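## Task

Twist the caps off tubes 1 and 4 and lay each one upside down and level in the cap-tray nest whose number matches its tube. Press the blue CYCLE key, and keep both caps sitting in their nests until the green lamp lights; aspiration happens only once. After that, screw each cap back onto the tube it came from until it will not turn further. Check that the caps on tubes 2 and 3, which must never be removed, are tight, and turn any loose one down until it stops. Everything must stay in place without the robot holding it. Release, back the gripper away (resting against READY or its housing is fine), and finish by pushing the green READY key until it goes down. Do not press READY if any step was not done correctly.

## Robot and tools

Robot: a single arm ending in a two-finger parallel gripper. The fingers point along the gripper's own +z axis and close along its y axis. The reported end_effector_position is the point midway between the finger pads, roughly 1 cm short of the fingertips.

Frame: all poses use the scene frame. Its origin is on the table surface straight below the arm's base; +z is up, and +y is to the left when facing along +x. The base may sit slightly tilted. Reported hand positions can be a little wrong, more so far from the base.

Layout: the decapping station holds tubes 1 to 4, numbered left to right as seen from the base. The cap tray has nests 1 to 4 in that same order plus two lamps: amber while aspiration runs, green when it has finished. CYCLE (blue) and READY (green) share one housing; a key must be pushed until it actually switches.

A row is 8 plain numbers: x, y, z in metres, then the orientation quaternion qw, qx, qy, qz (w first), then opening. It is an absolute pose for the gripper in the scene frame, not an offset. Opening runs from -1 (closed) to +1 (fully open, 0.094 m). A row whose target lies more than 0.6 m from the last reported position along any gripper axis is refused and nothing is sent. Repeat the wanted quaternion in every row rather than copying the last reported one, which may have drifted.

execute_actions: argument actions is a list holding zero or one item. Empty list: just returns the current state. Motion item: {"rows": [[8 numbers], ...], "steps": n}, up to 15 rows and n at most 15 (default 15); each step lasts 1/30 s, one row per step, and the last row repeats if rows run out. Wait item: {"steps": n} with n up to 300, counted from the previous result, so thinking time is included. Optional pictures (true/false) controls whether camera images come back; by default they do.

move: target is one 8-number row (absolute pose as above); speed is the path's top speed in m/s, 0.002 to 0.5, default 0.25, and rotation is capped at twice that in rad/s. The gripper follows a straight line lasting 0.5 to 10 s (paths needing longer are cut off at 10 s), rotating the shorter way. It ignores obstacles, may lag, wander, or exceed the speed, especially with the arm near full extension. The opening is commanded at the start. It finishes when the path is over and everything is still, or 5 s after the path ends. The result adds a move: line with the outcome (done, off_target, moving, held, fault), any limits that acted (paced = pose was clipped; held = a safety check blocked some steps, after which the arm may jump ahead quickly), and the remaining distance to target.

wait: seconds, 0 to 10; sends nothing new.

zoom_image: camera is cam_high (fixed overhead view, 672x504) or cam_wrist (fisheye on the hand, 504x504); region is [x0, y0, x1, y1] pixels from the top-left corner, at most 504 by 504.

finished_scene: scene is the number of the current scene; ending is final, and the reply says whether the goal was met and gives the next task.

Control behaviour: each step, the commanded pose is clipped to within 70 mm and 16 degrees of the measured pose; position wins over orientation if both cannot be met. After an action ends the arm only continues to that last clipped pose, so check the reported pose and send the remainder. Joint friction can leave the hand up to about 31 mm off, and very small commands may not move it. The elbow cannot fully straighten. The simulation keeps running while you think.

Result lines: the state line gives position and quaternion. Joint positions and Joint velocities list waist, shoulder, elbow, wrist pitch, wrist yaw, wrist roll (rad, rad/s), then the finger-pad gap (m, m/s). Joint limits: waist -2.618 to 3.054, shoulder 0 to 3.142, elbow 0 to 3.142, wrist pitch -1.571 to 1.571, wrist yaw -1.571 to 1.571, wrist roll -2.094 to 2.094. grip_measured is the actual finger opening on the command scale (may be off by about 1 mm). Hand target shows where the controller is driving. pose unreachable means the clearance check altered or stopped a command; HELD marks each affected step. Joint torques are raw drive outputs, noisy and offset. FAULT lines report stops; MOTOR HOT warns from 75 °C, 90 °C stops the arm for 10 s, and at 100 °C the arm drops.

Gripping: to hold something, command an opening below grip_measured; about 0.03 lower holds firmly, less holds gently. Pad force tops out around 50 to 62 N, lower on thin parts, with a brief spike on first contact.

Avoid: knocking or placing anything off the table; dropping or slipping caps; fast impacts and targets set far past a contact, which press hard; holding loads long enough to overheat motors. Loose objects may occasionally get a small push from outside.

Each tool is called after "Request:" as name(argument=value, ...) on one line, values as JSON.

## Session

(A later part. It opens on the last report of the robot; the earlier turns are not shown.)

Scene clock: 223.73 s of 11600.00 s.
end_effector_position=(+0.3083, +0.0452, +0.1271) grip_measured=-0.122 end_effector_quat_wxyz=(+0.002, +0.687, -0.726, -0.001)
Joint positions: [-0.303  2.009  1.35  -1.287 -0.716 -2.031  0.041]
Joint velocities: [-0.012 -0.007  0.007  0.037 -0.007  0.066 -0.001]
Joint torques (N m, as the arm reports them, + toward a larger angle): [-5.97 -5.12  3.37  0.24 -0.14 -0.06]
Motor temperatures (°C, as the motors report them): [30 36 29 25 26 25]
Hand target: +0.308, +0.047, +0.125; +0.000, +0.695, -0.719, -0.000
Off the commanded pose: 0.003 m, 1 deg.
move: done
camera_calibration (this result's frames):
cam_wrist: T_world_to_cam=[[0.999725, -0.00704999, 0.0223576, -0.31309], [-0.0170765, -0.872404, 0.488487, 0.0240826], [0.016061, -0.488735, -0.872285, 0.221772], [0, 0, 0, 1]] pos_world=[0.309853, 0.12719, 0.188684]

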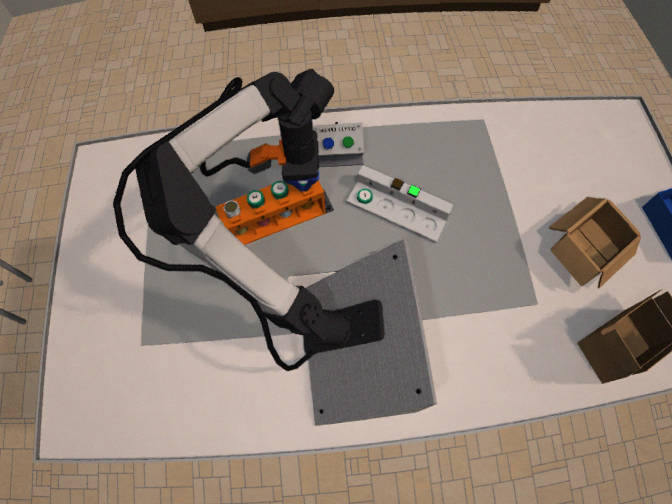

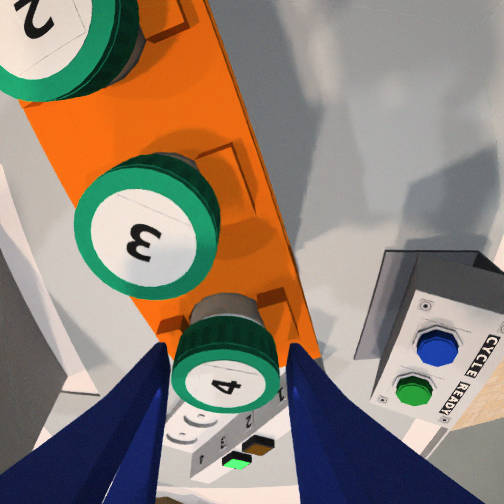

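Request:
execute_actions(actions=[{"rows":[[0.308,0.046,0.127,0,-0.707,0.707,0,-0.12],[0.308,0.046,0.127,0,-0.707,0.707,0,-0.12],[0.308,0.046,0.127,0,-0.707,0.707,0,-0.12],[0.308,0.046,0.127,0,-0.707,0.707,0,-0.2],[0.308,0.046,0.127,0,-0.707,0.707,0,-0.27],[0.308,0.046,0.127,0,-0.707,0.707,0,-0.355]],"steps":13}], pictures=false)

Request:
move(target=[0.308,0.046,0.124,0,0.574,0.819,0,-0.355], speed=0.5)

Request:
move(target=[0.308,0.046,0.124,0,0.961,0.276,0,-0.355], speed=0.35)

Scene clock: 225.70 s of 11600.00 s.
end_effector_position=(+0.3080, +0.0453, +0.1271) grip_measured=-0.319 end_effector_quat_wxyz=(+0.003, +0.702, -0.713, -0.001)
Joint positions: [-0.303  2.009  1.35  -1.288 -0.715 -2.072  0.032]
Joint velocities: [ 0.007  0.002 -0.002  0.007  0.007 -0.081 -0.001]
Joint torques (N m, as the arm reports them, + toward a larger angle): [-6.52 -4.93  3.8   0.17 -0.13 -0.06]
Motor temperatures (°C, as the motors report them): [30 36 29 25 26 25]
Hand target: +0.308, +0.046, +0.127; +0.000, +0.707, -0.707, -0.000
Off the commanded pose: 0.001 m, 1 deg.
Steps of this call (steps 1 to 46: nothing new was sent; steps 47 to 59: all 13 steps of this action). Readings (end_effector_position):
47: (+0.3083, +0.0452, +0.1271)
48: (+0.3083, +0.0452, +0.1271)
50: (+0.3083, +0.0452, +0.1271)
54: (+0.3080, +0.0453, +0.1271)
59: the state above

Scene clock: 229.50 s of 11600.00 s.
end_effector_position=(+0.3077, +0.0466, +0.1253) grip_measured=-0.319 end_effector_quat_wxyz=(-0.006, +0.561, +0.828, +0.003)
Joint positions: [-0.302  2.013  1.346 -1.289 -0.727  0.669  0.032]
Joint velocities: [-0.017 -0.017 -0.007  0.007 -0.11   0.066 -0.001]
Joint torques (N m, as the arm reports them, + toward a larger angle): [-6.13 -5.33  3.49  0.36  0.07  0.37]
Motor temperatures (°C, as the motors report them): [30 35 29 25 26 25]
Hand target: +0.308, +0.046, +0.124; -0.001, +0.574, +0.819, +0.000
Off the commanded pose: 0.001 m, 2 deg.
move: done
camera_calibration (this result's frames):
cam_wrist: T_world_to_cam=[[-0.909013, -0.415921, 0.0265514, 0.293455], [-0.348578, 0.793662, 0.498592, 0.0493005], [-0.228448, 0.443972, -0.86643, 0.251941], [0, 0, 0, 1]] pos_world=[0.341495, -0.0289288, 0.185917]

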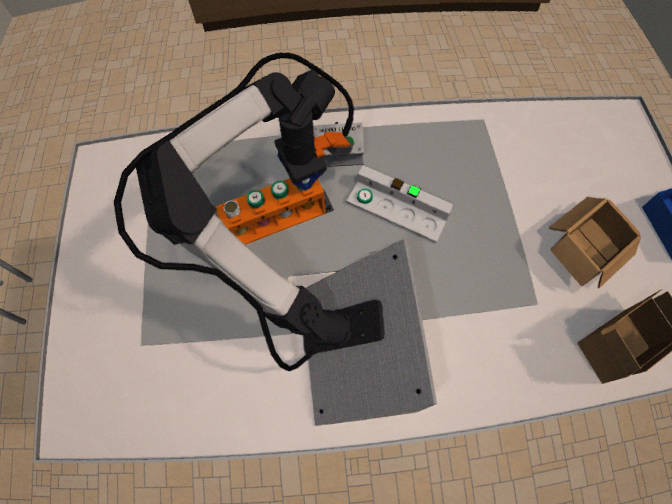

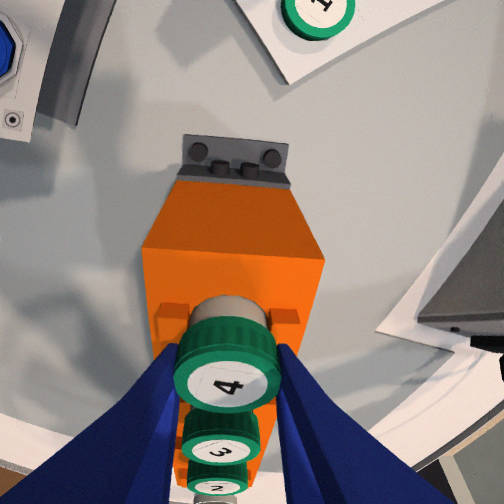

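Scene clock: 232.20 s of 11600.00 s.
end_effector_position=(+0.3084, +0.0463, +0.1249) grip_measured=-0.321 end_effector_quat_wxyz=(-0.001, +0.955, +0.296, -0.003)
Joint positions: [-0.296  2.009  1.346 -1.282 -0.718  2.031  0.032]
Joint velocities: [-0.022 -0.007 -0.007 -0.081 -0.037 -0.007 -0.   ]
Joint torques (N m, as the arm reports them, + toward a larger angle): [-6.58 -4.94  3.45  0.21  0.    0.36]
Motor temperatures (°C, as the motors report them): [31 35 29 25 26 25]
Hand target: +0.308, +0.046, +0.124; -0.001, +0.961, +0.276, -0.000
Off the commanded pose: 0.001 m, 2 deg.
move: done
camera_calibration (this result's frames):
cam_wrist: T_world_to_cam=[[-0.603694, 0.796648, 0.0300827, 0.143226], [0.707188, 0.51772, 0.481509, -0.260714], [0.368019, 0.311958, -0.875925, 0.0752932], [0, 0, 0, 1]] pos_world=[0.24313, -0.00261271, 0.187179]

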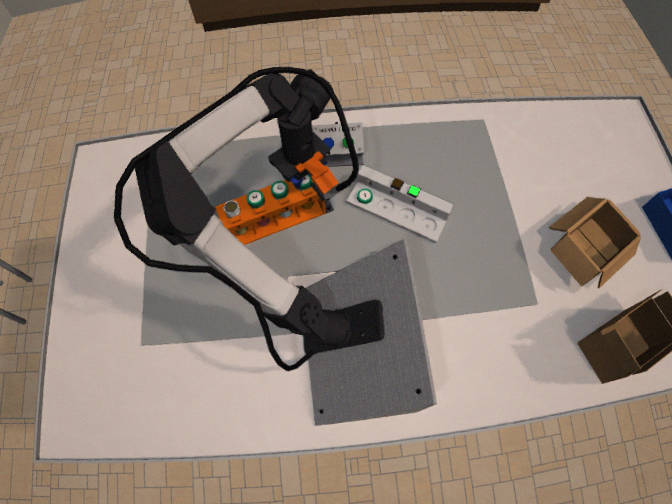

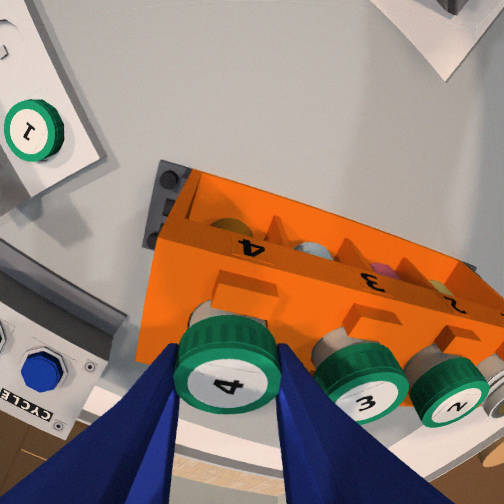

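Request:
execute_actions(actions=[{"rows":[[0.308,0.046,0.125,0,0.955,0.296,0,-0.355],[0.308,0.046,0.125,0,0.955,0.296,0,-0.355],[0.308,0.046,0.125,0,0.955,0.296,0,-0.15],[0.308,0.046,0.125,0,0.955,0.296,0,-0.15],[0.308,0.046,0.125,0,0.955,0.296,0,-0.15],[0.308,0.046,0.125,0,0.955,0.296,0,-0.15],[0.308,0.046,0.125,0,0.955,0.296,0,-0.15],[0.308,0.046,0.125,0,0.866,0.5,0,-0.15]],"steps":15}], pictures=false)

Request:
execute_actions(actions=[{"rows":[[0.308,0.046,0.125,0,0.866,0.5,0,-0.15],[0.308,0.046,0.125,0,0.866,0.5,0,-0.15],[0.308,0.046,0.125,0,0.866,0.5,0,-0.15],[0.308,0.046,0.125,0,0.866,0.5,0,-0.15],[0.308,0.046,0.125,0,0.866,0.5,0,-0.15],[0.308,0.046,0.125,0,0.866,0.5,0,-0.15],[0.308,0.046,0.125,0,0.866,0.5,0,-0.15],[0.308,0.046,0.125,0,0.866,0.5,0,-0.15],[0.308,0.046,0.125,0,0.866,0.5,0,-0.15],[0.308,0.046,0.125,0,0.866,0.5,0,-0.15],[0.308,0.046,0.125,0,0.866,0.5,0,-0.25],[0.308,0.046,0.125,0,0.866,0.5,0,-0.355]],"steps":15}], pictures=false)

Request:
move(target=[0.308,0.046,0.125,0,0.906,0.423,0,-0.355], speed=0.15)

Scene clock: 234.87 s of 11600.00 s.
end_effector_position=(+0.3095, +0.0457, +0.1248) grip_measured=-0.152 end_effector_quat_wxyz=(+0.001, +0.897, +0.442, -0.002)
Joint positions: [-0.296  2.009  1.346 -1.275 -0.718  1.721  0.04 ]
Joint velocities: [ 0.012  0.007 -0.007 -0.037 -0.037 -0.667 -0.001]
Joint torques (N m, as the arm reports them, + toward a larger angle): [-6.57 -5.47  3.31  0.23  0.02  0.  ]
Motor temperatures (°C, as the motors report them): [31 35 29 25 26 25]
Hand target: +0.308, +0.046, +0.125; +0.003, +0.868, +0.496, -0.001
Off the commanded pose: 0.002 m, 8 deg.
Steps of this call (steps 1 to 65: nothing new was sent; steps 66 to 80: all 15 steps of this action). Readings (end_effector_position):
66: (+0.3084, +0.0463, +0.1249)
67: (+0.3084, +0.0463, +0.1249)
69: (+0.3084, +0.0463, +0.1249)
73: (+0.3084, +0.0463, +0.1249)
80: the state above

Scene clock: 235.37 s of 11600.00 s.
end_effector_position=(+0.3084, +0.0464, +0.1248) grip_measured=-0.319 end_effector_quat_wxyz=(-0.002, +0.870, +0.492, -0.003)
Joint positions: [-0.296  2.009  1.346 -1.281 -0.718  1.602  0.032]
Joint velocities: [-0.017  0.007 -0.012 -0.066  0.022 -0.095  0.001]
Joint torques (N m, as the arm reports them, + toward a larger angle): [-6.75 -4.97  3.67  0.22  0.   -0.06]
Motor temperatures (°C, as the motors report them): [31 35 29 25 26 25]
Hand target: +0.308, +0.046, +0.125; +0.000, +0.866, +0.500, +0.000
Off the commanded pose: 0.001 m, 1 deg.
Steps of this call (steps 1 to 15: all 15 steps of this action). Readings (end_effector_position):
1: (+0.3095, +0.0457, +0.1248)
2: (+0.3095, +0.0457, +0.1248)
4: (+0.3095, +0.0457, +0.1248)
8: (+0.3095, +0.0457, +0.1248)
15: the state above

Scene clock: 236.43 s of 11600.00 s.
end_effector_position=(+0.3084, +0.0464, +0.1248) grip_measured=-0.319 end_effector_quat_wxyz=(-0.001, +0.899, +0.439, -0.003)
Joint positions: [-0.296  2.009  1.346 -1.281 -0.718  1.724  0.032]
Joint velocities: [ 0.002  0.002 -0.002  0.037 -0.125 -0.066  0.   ]
Joint torques (N m, as the arm reports them, + toward a larger angle): [-6.83 -4.97  3.63  0.21  0.    0.32]
Motor temperatures (°C, as the motors report them): [31 35 29 25 26 25]
Hand target: +0.308, +0.046, +0.125; -0.000, +0.906, +0.423, -0.000
Off the commanded pose: 0.001 m, 2 deg.
move: done
camera_calibration (this result's frames):
cam_wrist: T_world_to_cam=[[-0.81662, 0.576287, 0.0320274, 0.218779], [0.517369, 0.706276, 0.483222, -0.21116], [0.255854, 0.411178, -0.874912, 0.10496], [0, 0, 0, 1]] pos_world=[0.261052, -0.020099, 0.186861]

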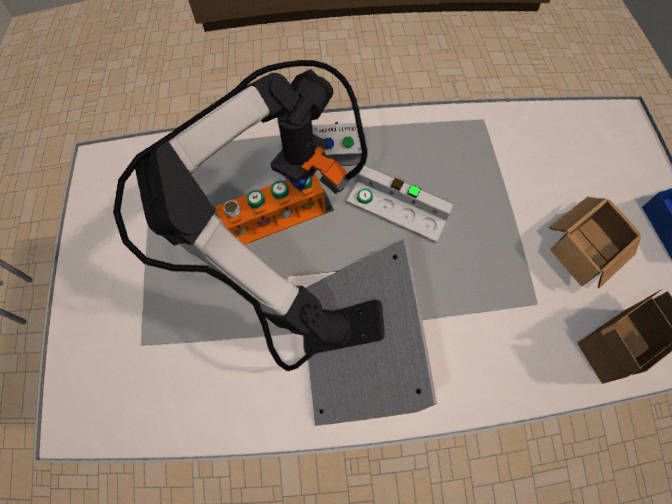

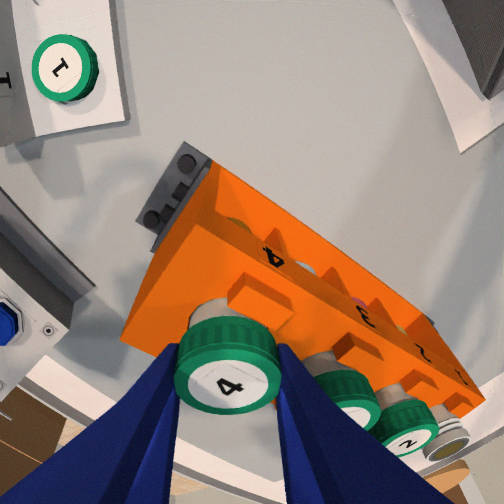

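Still turning. Continue.

Request:
move(target=[0.308,0.046,0.124,0,0.961,0.276,0,-0.355], speed=0.2)

Scene clock: 238.43 s of 11600.00 s.
end_effector_position=(+0.3087, +0.0464, +0.1246) grip_measured=-0.320 end_effector_quat_wxyz=(-0.001, +0.935, +0.355, -0.003)
Joint positions: [-0.295  2.009  1.346 -1.28  -0.718  1.907  0.032]
Joint velocities: [ 0.012 -0.012 -0.007  0.081 -0.11  -0.022  0.   ]
Joint torques (N m, as the arm reports them, + toward a larger angle): [-6.75 -4.39  3.97  0.13 -0.04  1.24]
Motor temperatures (°C, as the motors report them): [31 35 29 25 26 25]
Hand target: +0.308, +0.046, +0.124; -0.004, +0.960, +0.280, -0.001
Off the commanded pose: 0.001 m, 10 deg.
move: off_target
camera_calibration (this result's frames):
cam_wrist: T_world_to_cam=[[-0.698878, 0.714591, 0.030476, 0.176429], [0.636452, 0.601886, 0.48235, -0.243029], [0.32634, 0.356501, -0.875448, 0.085585], [0, 0, 0, 1]] pos_world=[0.250049, -0.01031, 0.186773]

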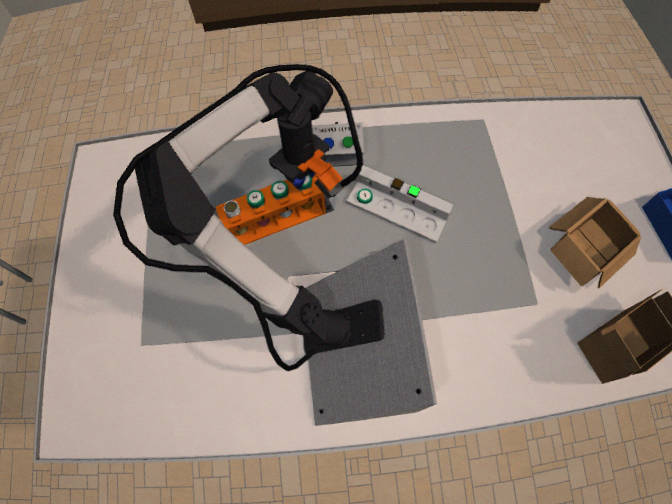

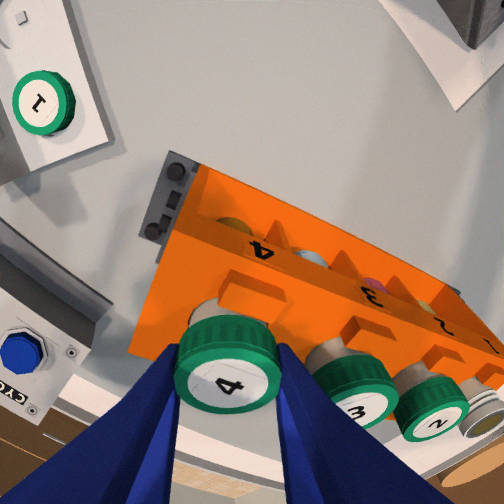

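Request:
execute_actions(actions=[{"rows":[[0.3085,0.046,0.125,0,0.935,0.355,0,-0.355],[0.3085,0.046,0.125,0,0.935,0.355,0,-0.355],[0.3085,0.046,0.125,0,0.935,0.355,0,-0.355],[0.3085,0.046,0.125,0,0.935,0.355,0,-0.1],[0.3085,0.046,0.125,0,0.935,0.355,0,-0.1],[0.3085,0.046,0.125,0,0.935,0.355,0,-0.1],[0.3085,0.046,0.125,0,0.935,0.355,0,-0.1],[0.3085,0.046,0.129,0,0.935,0.355,0,-0.1],[0.3085,0.046,0.133,0,0.935,0.355,0,-0.1],[0.3085,0.046,0.137,0,0.935,0.355,0,-0.1],[0.3085,0.046,0.141,0,0.935,0.355,0,-0.1],[0.3085,0.046,0.145,0,0.935,0.355,0,-0.1],[0.3085,0.046,0.149,0,0.935,0.355,0,-0.1],[0.3085,0.046,0.153,0,0.935,0.355,0,-0.1],[0.3085,0.046,0.156,0,0.935,0.355,0,-0.1]],"steps":15}], pictures=false)

Request:
move(target=[0.317,-0.088,0.13,0,0.292,0.956,0,-0.05], speed=0.5)

Request:
move(target=[0.315,-0.087,0.04,0,0.292,0.956,0,-0.05], speed=0.15)

Scene clock: 241.37 s of 11600.00 s.
end_effector_position=(+0.3125, +0.0453, +0.1447) grip_measured=-0.102 end_effector_quat_wxyz=(+0.004, +0.934, +0.356, +0.009)
Joint positions: [-0.337  2.009  1.403 -1.34  -0.716  1.873  0.042]
Joint velocities: [-0.247  0.002  0.388 -0.344  0.095 -0.212  0.001]
Joint torques (N m, as the arm reports them, + toward a larger angle): [-7.08 -4.22  5.25  0.    0.11 -0.05]
Motor temperatures (°C, as the motors report them): [31 35 29 25 26 26]
Hand target: +0.308, +0.046, +0.156; +0.001, +0.935, +0.354, +0.002
Off the commanded pose: 0.012 m, 1 deg.
Steps of this call (steps 1 to 73: nothing new was sent; steps 74 to 88: all 15 steps of this action). Readings (end_effector_position):
74: (+0.3087, +0.0464, +0.1246)
75: (+0.3087, +0.0465, +0.1246)
77: (+0.3087, +0.0465, +0.1246)
81: (+0.3087, +0.0464, +0.1247)
88: the state above

Scene clock: 244.43 s of 11600.00 s.
end_effector_position=(+0.3160, -0.0821, +0.1292) grip_measured=-0.052 end_effector_quat_wxyz=(-0.001, +0.296, +0.955, +0.003)
Joint positions: [-0.522  2.384  1.554 -1.274 -0.629 -0.168  0.045]
Joint velocities: [ 0.007 -0.002 -0.002 -0.066  0.051 -0.037  0.001]
Joint torques (N m, as the arm reports them, + toward a larger angle): [-7.78 -5.45  5.96  0.24  0.04 -0.04]
Motor temperatures (°C, as the motors report them): [31 35 29 25 26 26]
Hand target: +0.317, -0.089, +0.130; +0.000, +0.292, +0.956, -0.001
Off the commanded pose: 0.006 m, 1 deg.
move: done
camera_calibration (this result's frames):
cam_wrist: T_world_to_cam=[[-0.524308, -0.85128, 0.0205588, 0.0908405], [-0.73694, 0.465717, 0.489926, 0.249318], [-0.426639, 0.241721, -0.871522, 0.361022], [0, 0, 0, 1]] pos_world=[0.385387, -0.126048, 0.190624]

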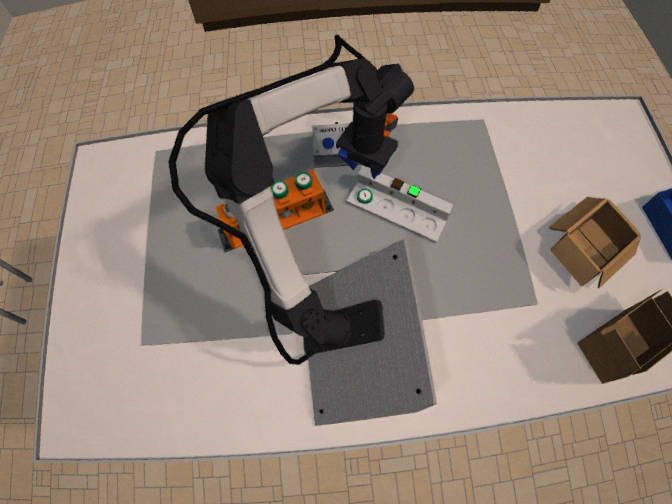

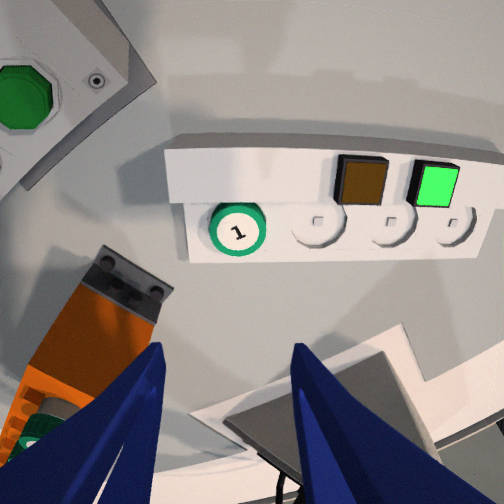

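Scene clock: 245.67 s of 11600.00 s.
end_effector_position=(+0.3177, -0.0874, +0.0449) grip_measured=-0.052 end_effector_quat_wxyz=(+0.000, +0.287, +0.958, -0.005)
Joint positions: [-0.383  2.427  1.338 -0.911 -0.678 -0.025  0.045]
Joint velocities: [-0.007 -0.007 -0.007 -0.022 -0.095 -0.007 -0.001]
Joint torques (N m, as the arm reports them, + toward a larger angle): [-7.04 -6.28  3.07  0.41 -0.11  0.13]
Motor temperatures (°C, as the motors report them): [31 35 29 25 26 25]
Hand target: +0.316, -0.087, +0.040; -0.000, +0.292, +0.956, +0.001
Off the commanded pose: 0.006 m, 1 deg.
move: done
camera_calibration (this result's frames):
cam_wrist: T_world_to_cam=[[-0.508269, -0.860436, 0.0362305, 0.0823793], [-0.744111, 0.459955, 0.4845, 0.296351], [-0.433545, 0.219297, -0.874041, 0.2899], [0, 0, 0, 1]] pos_world=[0.388073, -0.129, 0.106818]

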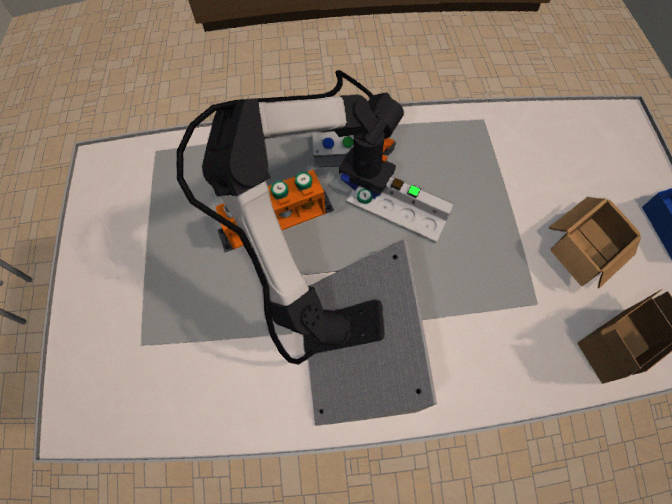

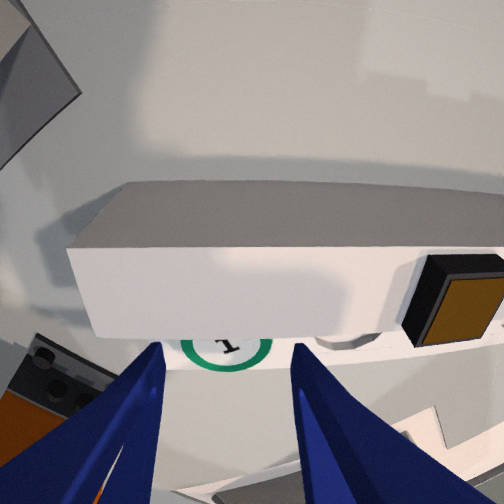

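Request:
move(target=[0.314,-0.087,0.0235,0,0.292,0.956,0,-0.05], speed=0.04)

Scene clock: 247.57 s of 11600.00 s.
end_effector_position=(+0.3185, -0.0867, +0.0322) grip_measured=-0.052 end_effector_quat_wxyz=(+0.006, +0.285, +0.959, -0.007)
Joint positions: [-0.358  2.427  1.298 -0.837 -0.689  0.01   0.045]
Joint velocities: [-0.007 -0.007 -0.012  0.007 -0.037 -0.022 -0.001]
Joint torques (N m, as the arm reports them, + toward a larger angle): [-6.77 -5.42  2.73  0.42 -0.13  0.14]
Motor temperatures (°C, as the motors report them): [31 35 29 25 26 25]
Hand target: +0.314, -0.087, +0.024; -0.000, +0.292, +0.956, +0.000
Off the commanded pose: 0.010 m, 1 deg.
move: done
camera_calibration (this result's frames):
cam_wrist: T_world_to_cam=[[-0.504927, -0.862402, 0.0362054, 0.082594], [-0.751164, 0.459687, 0.473752, 0.305304], [-0.425208, 0.212014, -0.879914, 0.275953], [0, 0, 0, 1]] pos_world=[0.388375, -0.127621, 0.0951857]

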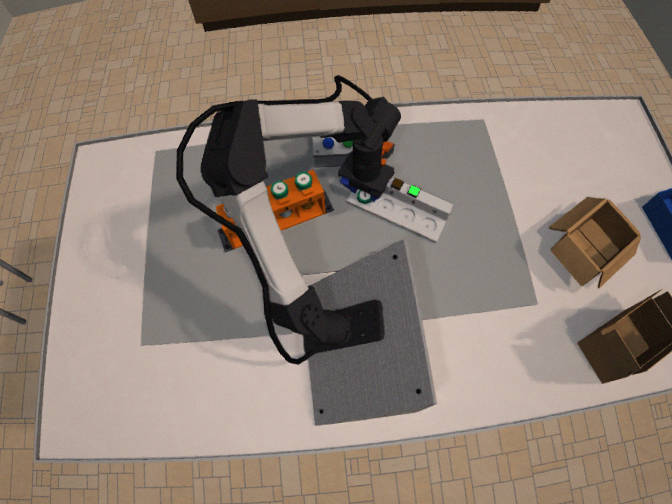

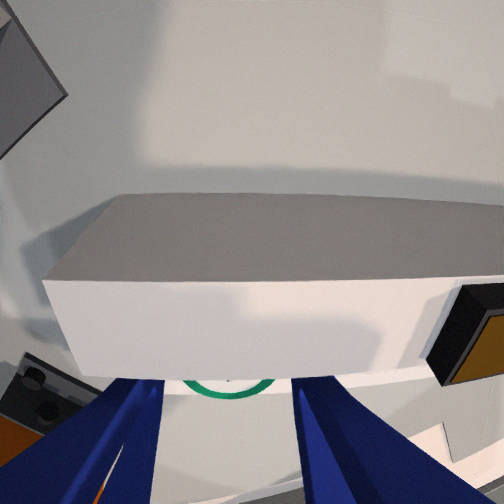

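Request:
execute_actions(actions=[{"rows":[[0.318,-0.087,0.030,0,0.292,0.956,0,-0.2],[0.318,-0.087,0.030,0,0.292,0.956,0,-0.25],[0.318,-0.087,0.030,0,0.292,0.956,0,-0.3],[0.318,-0.087,0.030,0,0.292,0.956,0,-0.365]],"steps":12}], pictures=false)

Request:
move(target=[0.316,-0.08,0.172,0,0.292,0.956,0,-0.365], speed=0.2)

Request:
move(target=[0.262,0.200,0.162,0,-0.799,0.602,0,-0.365], speed=0.45)

Scene clock: 249.03 s of 11600.00 s.
end_effector_position=(+0.3188, -0.0868, +0.0322) grip_measured=-0.338 end_effector_quat_wxyz=(+0.007, +0.285, +0.959, -0.006)
Joint positions: [-0.358  2.427  1.298 -0.835 -0.689  0.011  0.031]
Joint velocities: [-0.012  0.002  0.002  0.066  0.037 -0.007 -0.   ]
Joint torques (N m, as the arm reports them, + toward a larger angle): [-7.4  -5.44  4.97  0.08 -0.11  0.07]
Motor temperatures (°C, as the motors report them): [31 35 29 25 26 25]
Hand target: +0.318, -0.087, +0.030; +0.000, +0.292, +0.956, -0.000
Off the commanded pose: 0.002 m, 1 deg.
Steps of this call (steps 1 to 32: nothing new was sent; steps 33 to 44: all 12 steps of this action). Readings (end_effector_position):
33: (+0.3188, -0.0868, +0.0322)
34: (+0.3188, -0.0868, +0.0322)
36: (+0.3188, -0.0868, +0.0322)
40: (+0.3188, -0.0868, +0.0322)
44: the state above

Scene clock: 250.67 s of 11600.00 s.
end_effector_position=(+0.3158, -0.0789, +0.1708) grip_measured=-0.338 end_effector_quat_wxyz=(+0.006, +0.294, +0.956, +0.002)
Joint positions: [-0.58   2.373  1.678 -1.428 -0.603 -0.223  0.031]
Joint velocities: [-0.002  0.002  0.002  0.051  0.007  0.022  0.001]
Joint torques (N m, as the arm reports them, + toward a larger angle): [-7.07 -5.84  5.89  0.08  0.05 -0.04]
Motor temperatures (°C, as the motors report them): [31 35 29 25 26 25]
Hand target: +0.314, -0.080, +0.172; +0.000, +0.292, +0.956, -0.001
Off the commanded pose: 0.002 m, 1 deg.
move: done
camera_calibration (this result's frames):
cam_wrist: T_world_to_cam=[[-0.521432, -0.853077, 0.0191831, 0.0917677], [-0.745208, 0.466219, 0.476765, 0.232197], [-0.415661, 0.234305, -0.878822, 0.393653], [0, 0, 0, 1]] pos_world=[0.384512, -0.122204, 0.233488]

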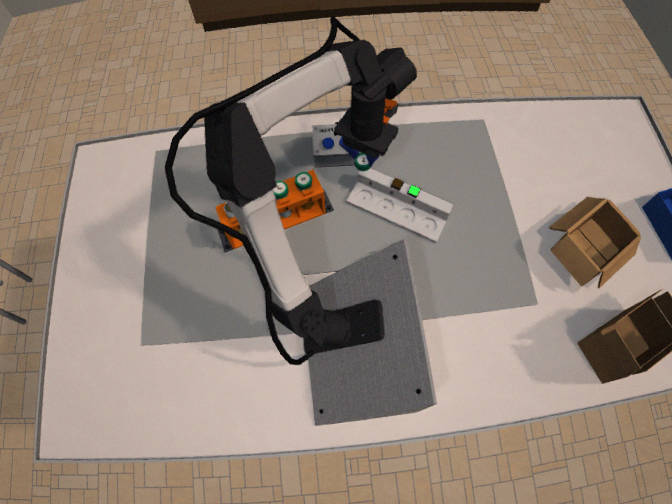

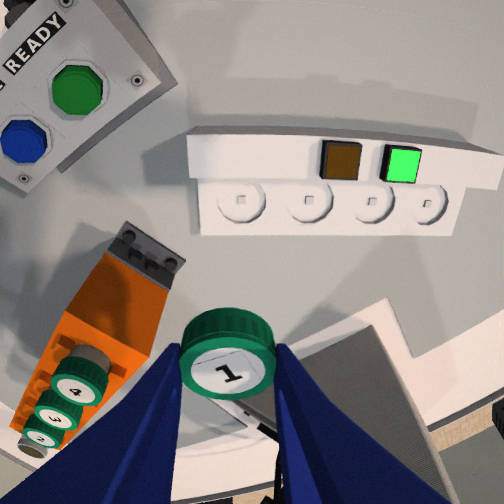

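Scene clock: 254.00 s of 11600.00 s.
end_effector_position=(+0.2633, +0.1943, +0.1582) grip_measured=-0.338 end_effector_quat_wxyz=(+0.004, +0.792, -0.611, -0.000)
Joint positions: [-0.076  1.616  1.401 -1.526 -0.774 -2.045  0.031]
Joint velocities: [ 0.002 -0.012  0.017  0.007  0.022 -0.066  0.001]
Joint torques (N m, as the arm reports them, + toward a larger angle): [-4.38 -3.8   5.16 -0.06 -0.16 -0.06]
Motor temperatures (°C, as the motors report them): [31 35 29 25 26 25]
Hand target: +0.262, +0.202, +0.161; -0.002, +0.799, -0.601, -0.001
Off the commanded pose: 0.007 m, 1 deg.
move: done
camera_calibration (this result's frames):
cam_wrist: T_world_to_cam=[[0.953444, 0.300867, 0.0205815, -0.315081], [0.252639, -0.834148, 0.490275, 0.0594398], [0.164676, -0.46225, -0.871325, 0.278039], [0, 0, 0, 1]] pos_world=[0.239609, 0.272903, 0.219605]

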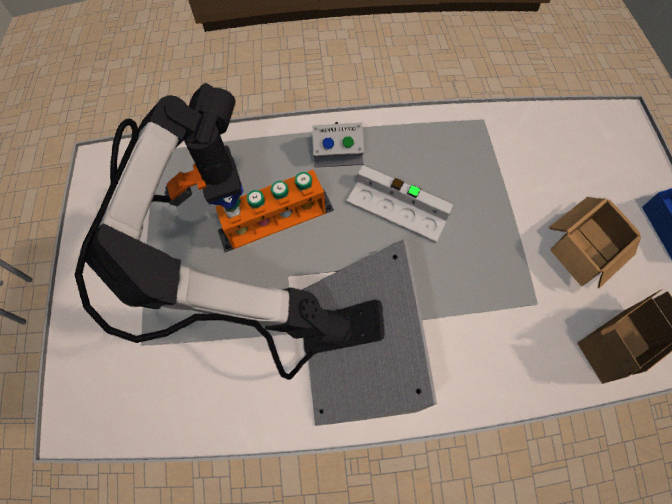

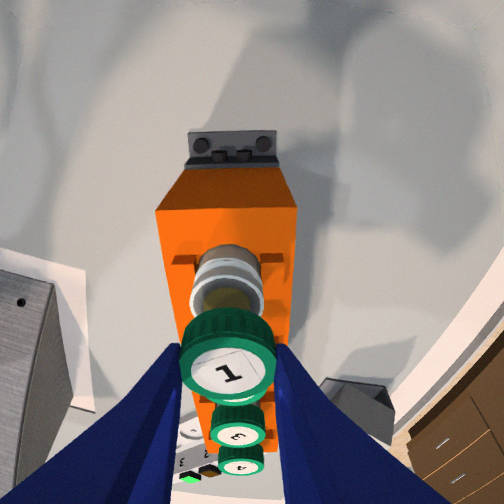

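Request:
move(target=[0.260,0.202,0.144,0,-0.809,0.588,0,-0.37], speed=0.05)

Scene clock: 255.67 s of 11600.00 s.
end_effector_position=(+0.2608, +0.1990, +0.1457) grip_measured=-0.338 end_effector_quat_wxyz=(+0.007, +0.806, -0.591, -0.002)
Joint positions: [-0.031  1.595  1.36  -1.471 -0.776 -2.036  0.031]
Joint velocities: [-0.017 -0.002  0.002  0.051  0.022 -0.095  0.   ]
Joint torques (N m, as the arm reports them, + toward a larger angle): [-4.13 -4.29  2.83  0.26 -0.14  0.08]
Motor temperatures (°C, as the motors report them): [31 35 29 25 26 25]
Hand target: +0.260, +0.202, +0.144; -0.000, +0.809, -0.588, -0.000
Off the commanded pose: 0.004 m, 1 deg.
move: done
camera_calibration (this result's frames):
cam_wrist: T_world_to_cam=[[0.938098, 0.346133, 0.0127961, -0.317699], [0.295779, -0.819758, 0.49042, 0.0559711], [0.18024, -0.456277, -0.871392, 0.264536], [0, 0, 0, 1]] pos_world=[0.233798, 0.276551, 0.20713]

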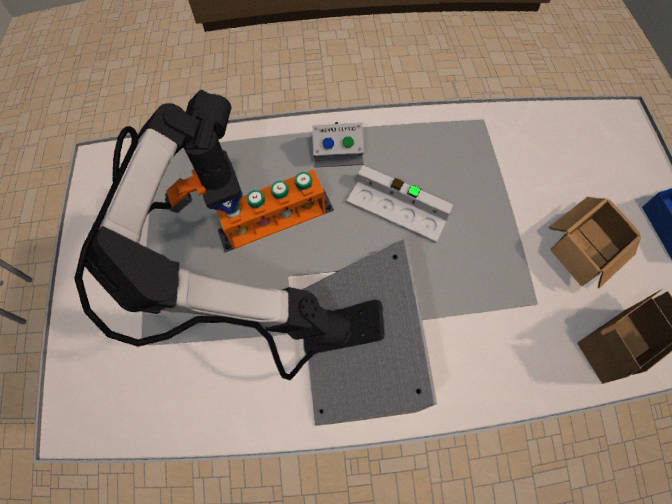

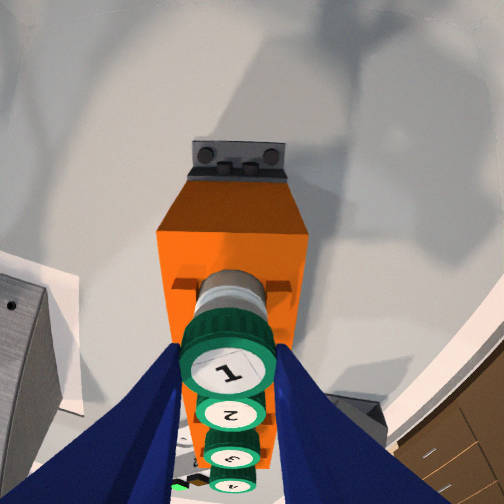

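Request:
move(target=[0.260,0.2015,0.130,0,-0.809,0.588,0,-0.37], speed=0.02)

Scene clock: 257.23 s of 11600.00 s.
end_effector_position=(+0.2613, +0.2000, +0.1349) grip_measured=-0.338 end_effector_quat_wxyz=(+0.001, +0.806, -0.592, -0.000)
Joint positions: [-0.003  1.577  1.312 -1.402 -0.787 -1.988  0.031]
Joint velocities: [-0.032 -0.002 -0.017  0.037 -0.022  0.022  0.001]
Joint torques (N m, as the arm reports them, + toward a larger angle): [-3.36 -4.17  2.41  0.41 -0.11  0.13]
Motor temperatures (°C, as the motors report them): [31 35 29 25 26 25]
Hand target: +0.260, +0.202, +0.130; +0.000, +0.809, -0.588, -0.001
Off the commanded pose: 0.005 m, 1 deg.
move: done
camera_calibration (this result's frames):
cam_wrist: T_world_to_cam=[[0.937985, 0.345819, 0.0243705, -0.319884], [0.290758, -0.823027, 0.487942, 0.0642189], [0.188797, -0.450596, -0.872536, 0.252223], [0, 0, 0, 1]] pos_world=[0.233755, 0.277127, 0.196535]

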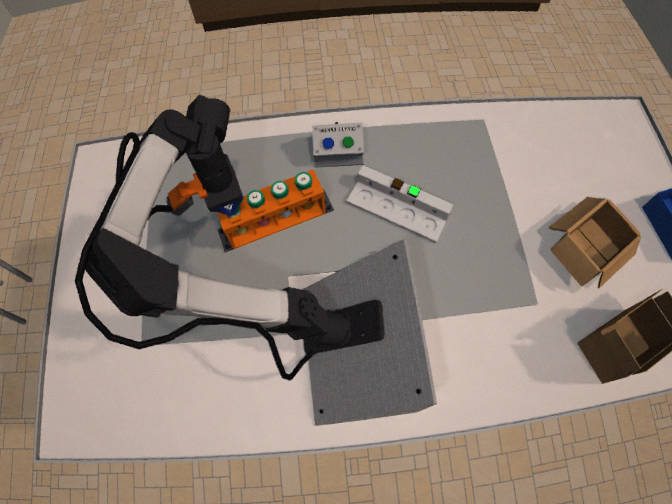

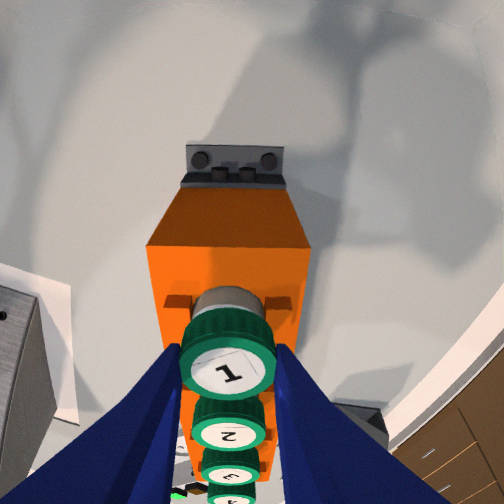

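Request:
move(target=[0.2635,0.197,0.128,0,0.087,0.996,0,-0.37], speed=0.4)

Request:
move(target=[0.2605,0.196,0.129,0,0.891,0.454,0,-0.37], speed=0.5)

Scene clock: 261.37 s of 11600.00 s.
end_effector_position=(+0.2645, +0.1970, +0.1344) grip_measured=-0.338 end_effector_quat_wxyz=(+0.005, +0.081, +0.997, -0.007)
Joint positions: [-0.003  1.577  1.309 -1.382 -0.776  0.062  0.031]
Joint velocities: [ 0.012  0.007 -0.017  0.051  0.007  0.037  0.   ]
Joint torques (N m, as the arm reports them, + toward a larger angle): [-4.08 -3.1   2.55  0.42 -0.11  0.12]
Motor temperatures (°C, as the motors report them): [31 35 29 25 26 25]
Hand target: +0.263, +0.197, +0.128; -0.000, +0.087, +0.996, -0.000
Off the commanded pose: 0.006 m, 1 deg.
move: done
camera_calibration (this result's frames):
cam_wrist: T_world_to_cam=[[-0.114359, -0.992626, 0.0401887, 0.218104], [-0.870755, 0.119628, 0.476944, 0.184077], [-0.478234, 0.0195483, -0.878015, 0.334382], [0, 0, 0, 1]] pos_world=[0.345141, 0.187938, 0.197032]

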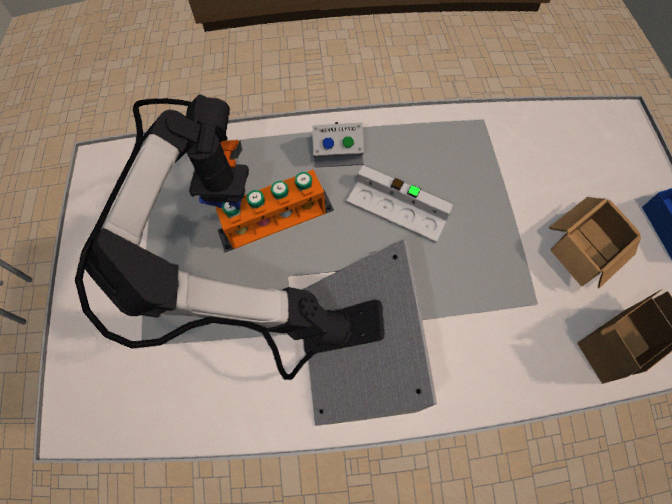

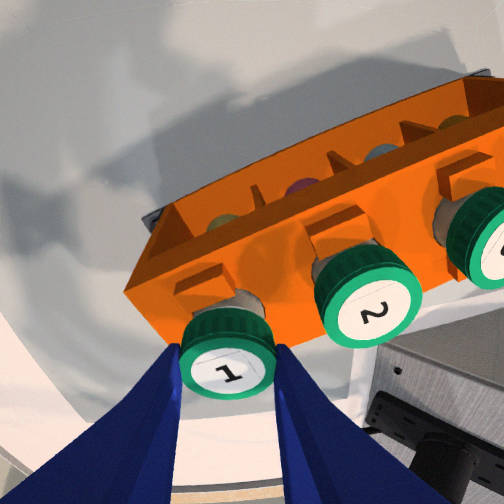

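Scene clock: 264.17 s of 11600.00 s.
end_effector_position=(+0.2603, +0.1952, +0.1335) grip_measured=-0.338 end_effector_quat_wxyz=(+0.008, +0.887, +0.463, -0.008)
Joint positions: [-0.003  1.577  1.304 -1.397 -0.767  2.065  0.031]
Joint velocities: [ 0.007 -0.002  0.012  0.022  0.007 -0.022  0.001]
Joint torques (N m, as the arm reports them, + toward a larger angle): [-4.56 -3.26  2.19  0.32 -0.17  0.15]
Motor temperatures (°C, as the motors report them): [31 34 29 25 26 25]
Hand target: +0.261, +0.196, +0.129; -0.002, +0.890, +0.456, -0.001
Off the commanded pose: 0.005 m, 2 deg.
joint sent to its limit — the command would take joint 6 (wrist roll) past its upper limit, so that joint was sent only as far as its limit.
move: done
camera_calibration (this result's frames):
cam_wrist: T_world_to_cam=[[-0.846542, 0.531943, 0.020062, 0.111556], [0.478048, 0.743113, 0.468246, -0.290565], [0.234172, 0.40598, -0.883371, 0.0715009], [0, 0, 0, 1]] pos_world=[0.216597, 0.127553, 0.196979]

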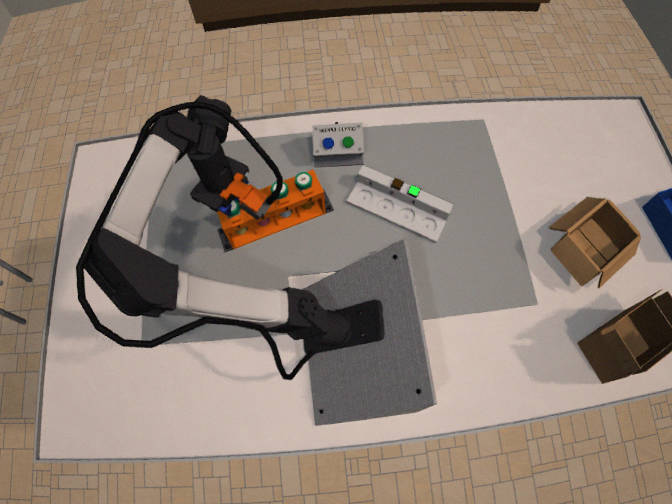

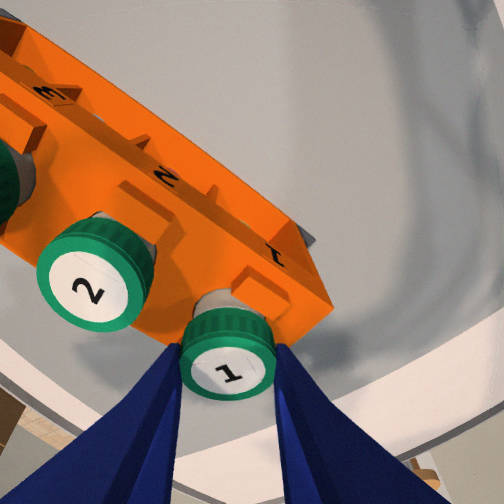

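Request:
execute_actions(actions=[{"rows":[[0.2605,0.1955,0.133,0,0.887,0.463,0,-0.37],[0.2605,0.1955,0.133,0,0.887,0.463,0,-0.37],[0.2605,0.1955,0.133,0,0.887,0.463,0,-0.05],[0.2605,0.1955,0.133,0,0.887,0.463,0,-0.05],[0.2605,0.1955,0.133,0,0.887,0.463,0,-0.05],[0.2605,0.1955,0.133,0,0.887,0.463,0,-0.05],[0.263,0.199,0.136,0,0.887,0.463,0,-0.05]],"steps":12}], pictures=false)

Request:
move(target=[0.262,0.198,0.136,0,-0.342,0.94,0,-0.05], speed=0.5)

Request:
move(target=[0.261,0.199,0.124,0,-0.834,0.552,0,-0.05], speed=0.5)

Scene clock: 265.97 s of 11600.00 s.
end_effector_position=(+0.2605, +0.1962, +0.1338) grip_measured=-0.052 end_effector_quat_wxyz=(+0.005, +0.887, +0.461, -0.005)
Joint positions: [-0.005  1.577  1.304 -1.398 -0.776  2.066  0.045]
Joint velocities: [-0.002 -0.002 -0.002 -0.037 -0.022 -0.037 -0.001]
Joint torques (N m, as the arm reports them, + toward a larger angle): [-5.23 -2.79  4.99  0.01 -0.07 -0.01]
Motor temperatures (°C, as the motors report them): [30 34 29 25 26 25]
Hand target: +0.263, +0.199, +0.136; +0.000, +0.887, +0.463, +0.000
Off the commanded pose: 0.004 m, 1 deg.
Steps of this call (steps 1 to 42: nothing new was sent; steps 43 to 54: all 12 steps of this action). Readings (end_effector_position):
43: (+0.2604, +0.1951, +0.1337)
44: (+0.2604, +0.1951, +0.1339)
46: (+0.2604, +0.1955, +0.1339)
50: (+0.2604, +0.1960, +0.1338)
54: the state above

Scene clock: 269.87 s of 11600.00 s.
end_effector_position=(+0.2609, +0.1964, +0.1338) grip_measured=-0.052 end_effector_quat_wxyz=(-0.003, -0.340, +0.940, -0.005)
Joint positions: [-0.005  1.577  1.304 -1.396 -0.777 -0.809  0.045]
Joint velocities: [-0.012  0.012  0.002  0.051  0.037  0.037 -0.002]
Joint torques (N m, as the arm reports them, + toward a larger angle): [-5.54 -3.05  4.63  0.07 -0.15 -0.06]
Motor temperatures (°C, as the motors report them): [30 34 29 25 26 25]
Hand target: +0.262, +0.198, +0.136; +0.000, -0.342, +0.940, -0.000
Off the commanded pose: 0.003 m, 1 deg.
move: done
camera_calibration (this result's frames):
cam_wrist: T_world_to_cam=[[0.675536, -0.736567, 0.0334654, -0.03835], [-0.651105, -0.574627, 0.495848, 0.257786], [-0.345996, -0.356753, -0.867764, 0.370232], [0, 0, 0, 1]] pos_world=[0.321851, 0.251965, 0.194735]

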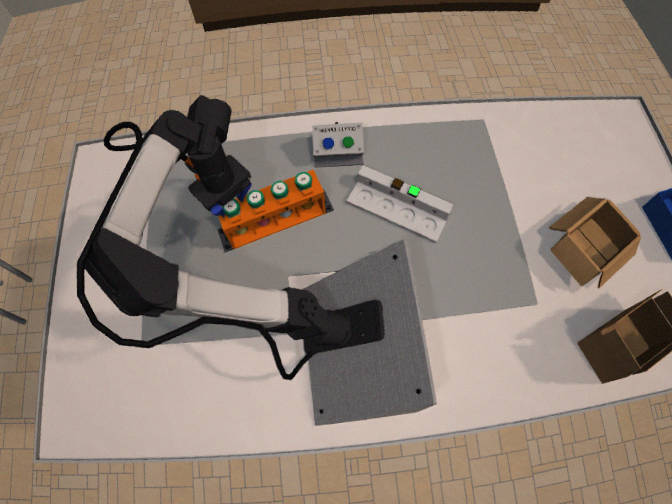

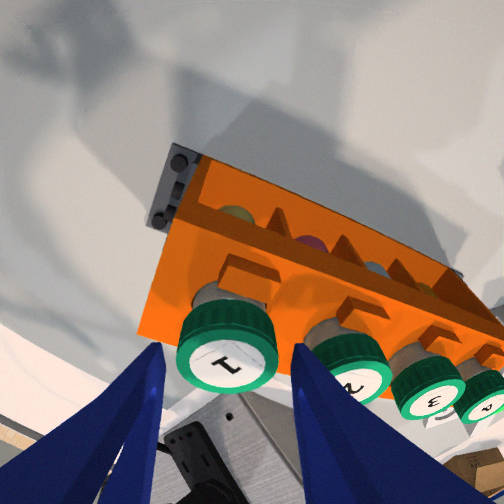

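Scene clock: 271.90 s of 11600.00 s.
end_effector_position=(+0.2625, +0.1964, +0.1254) grip_measured=-0.052 end_effector_quat_wxyz=(+0.006, +0.828, -0.561, +0.002)
Joint positions: [ 0.017  1.577  1.281 -1.352 -0.78  -2.035  0.045]
Joint velocities: [-0.022  0.002  0.002 -0.051  0.037 -0.007 -0.   ]
Joint torques (N m, as the arm reports them, + toward a larger angle): [-4.49 -4.1   3.    0.22 -0.16 -0.01]
Motor temperatures (°C, as the motors report them): [30 34 29 25 26 25]
Hand target: +0.261, +0.199, +0.124; +0.000, +0.834, -0.552, -0.000
Off the commanded pose: 0.003 m, 1 deg.
move: done
camera_calibration (this result's frames):
cam_wrist: T_world_to_cam=[[0.909626, 0.415018, 0.0184821, -0.324937], [0.352475, -0.794563, 0.494399, 0.0430017], [0.21987, -0.443204, -0.869038, 0.232053], [0, 0, 0, 1]] pos_world=[0.229392, 0.271869, 0.186409]

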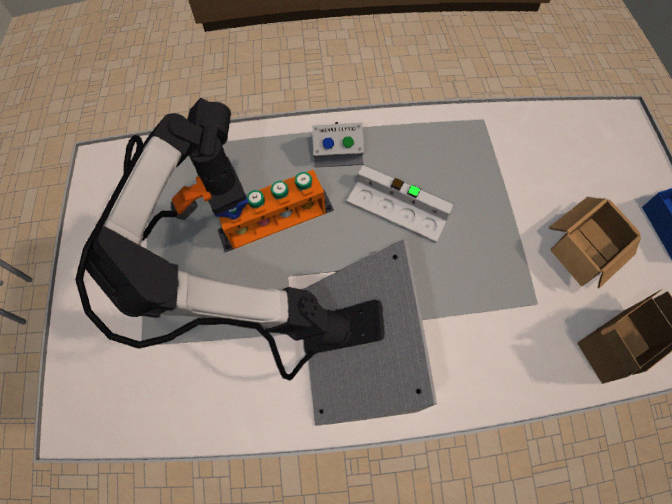

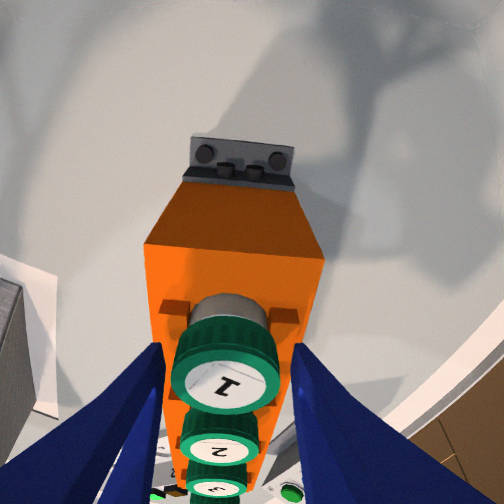

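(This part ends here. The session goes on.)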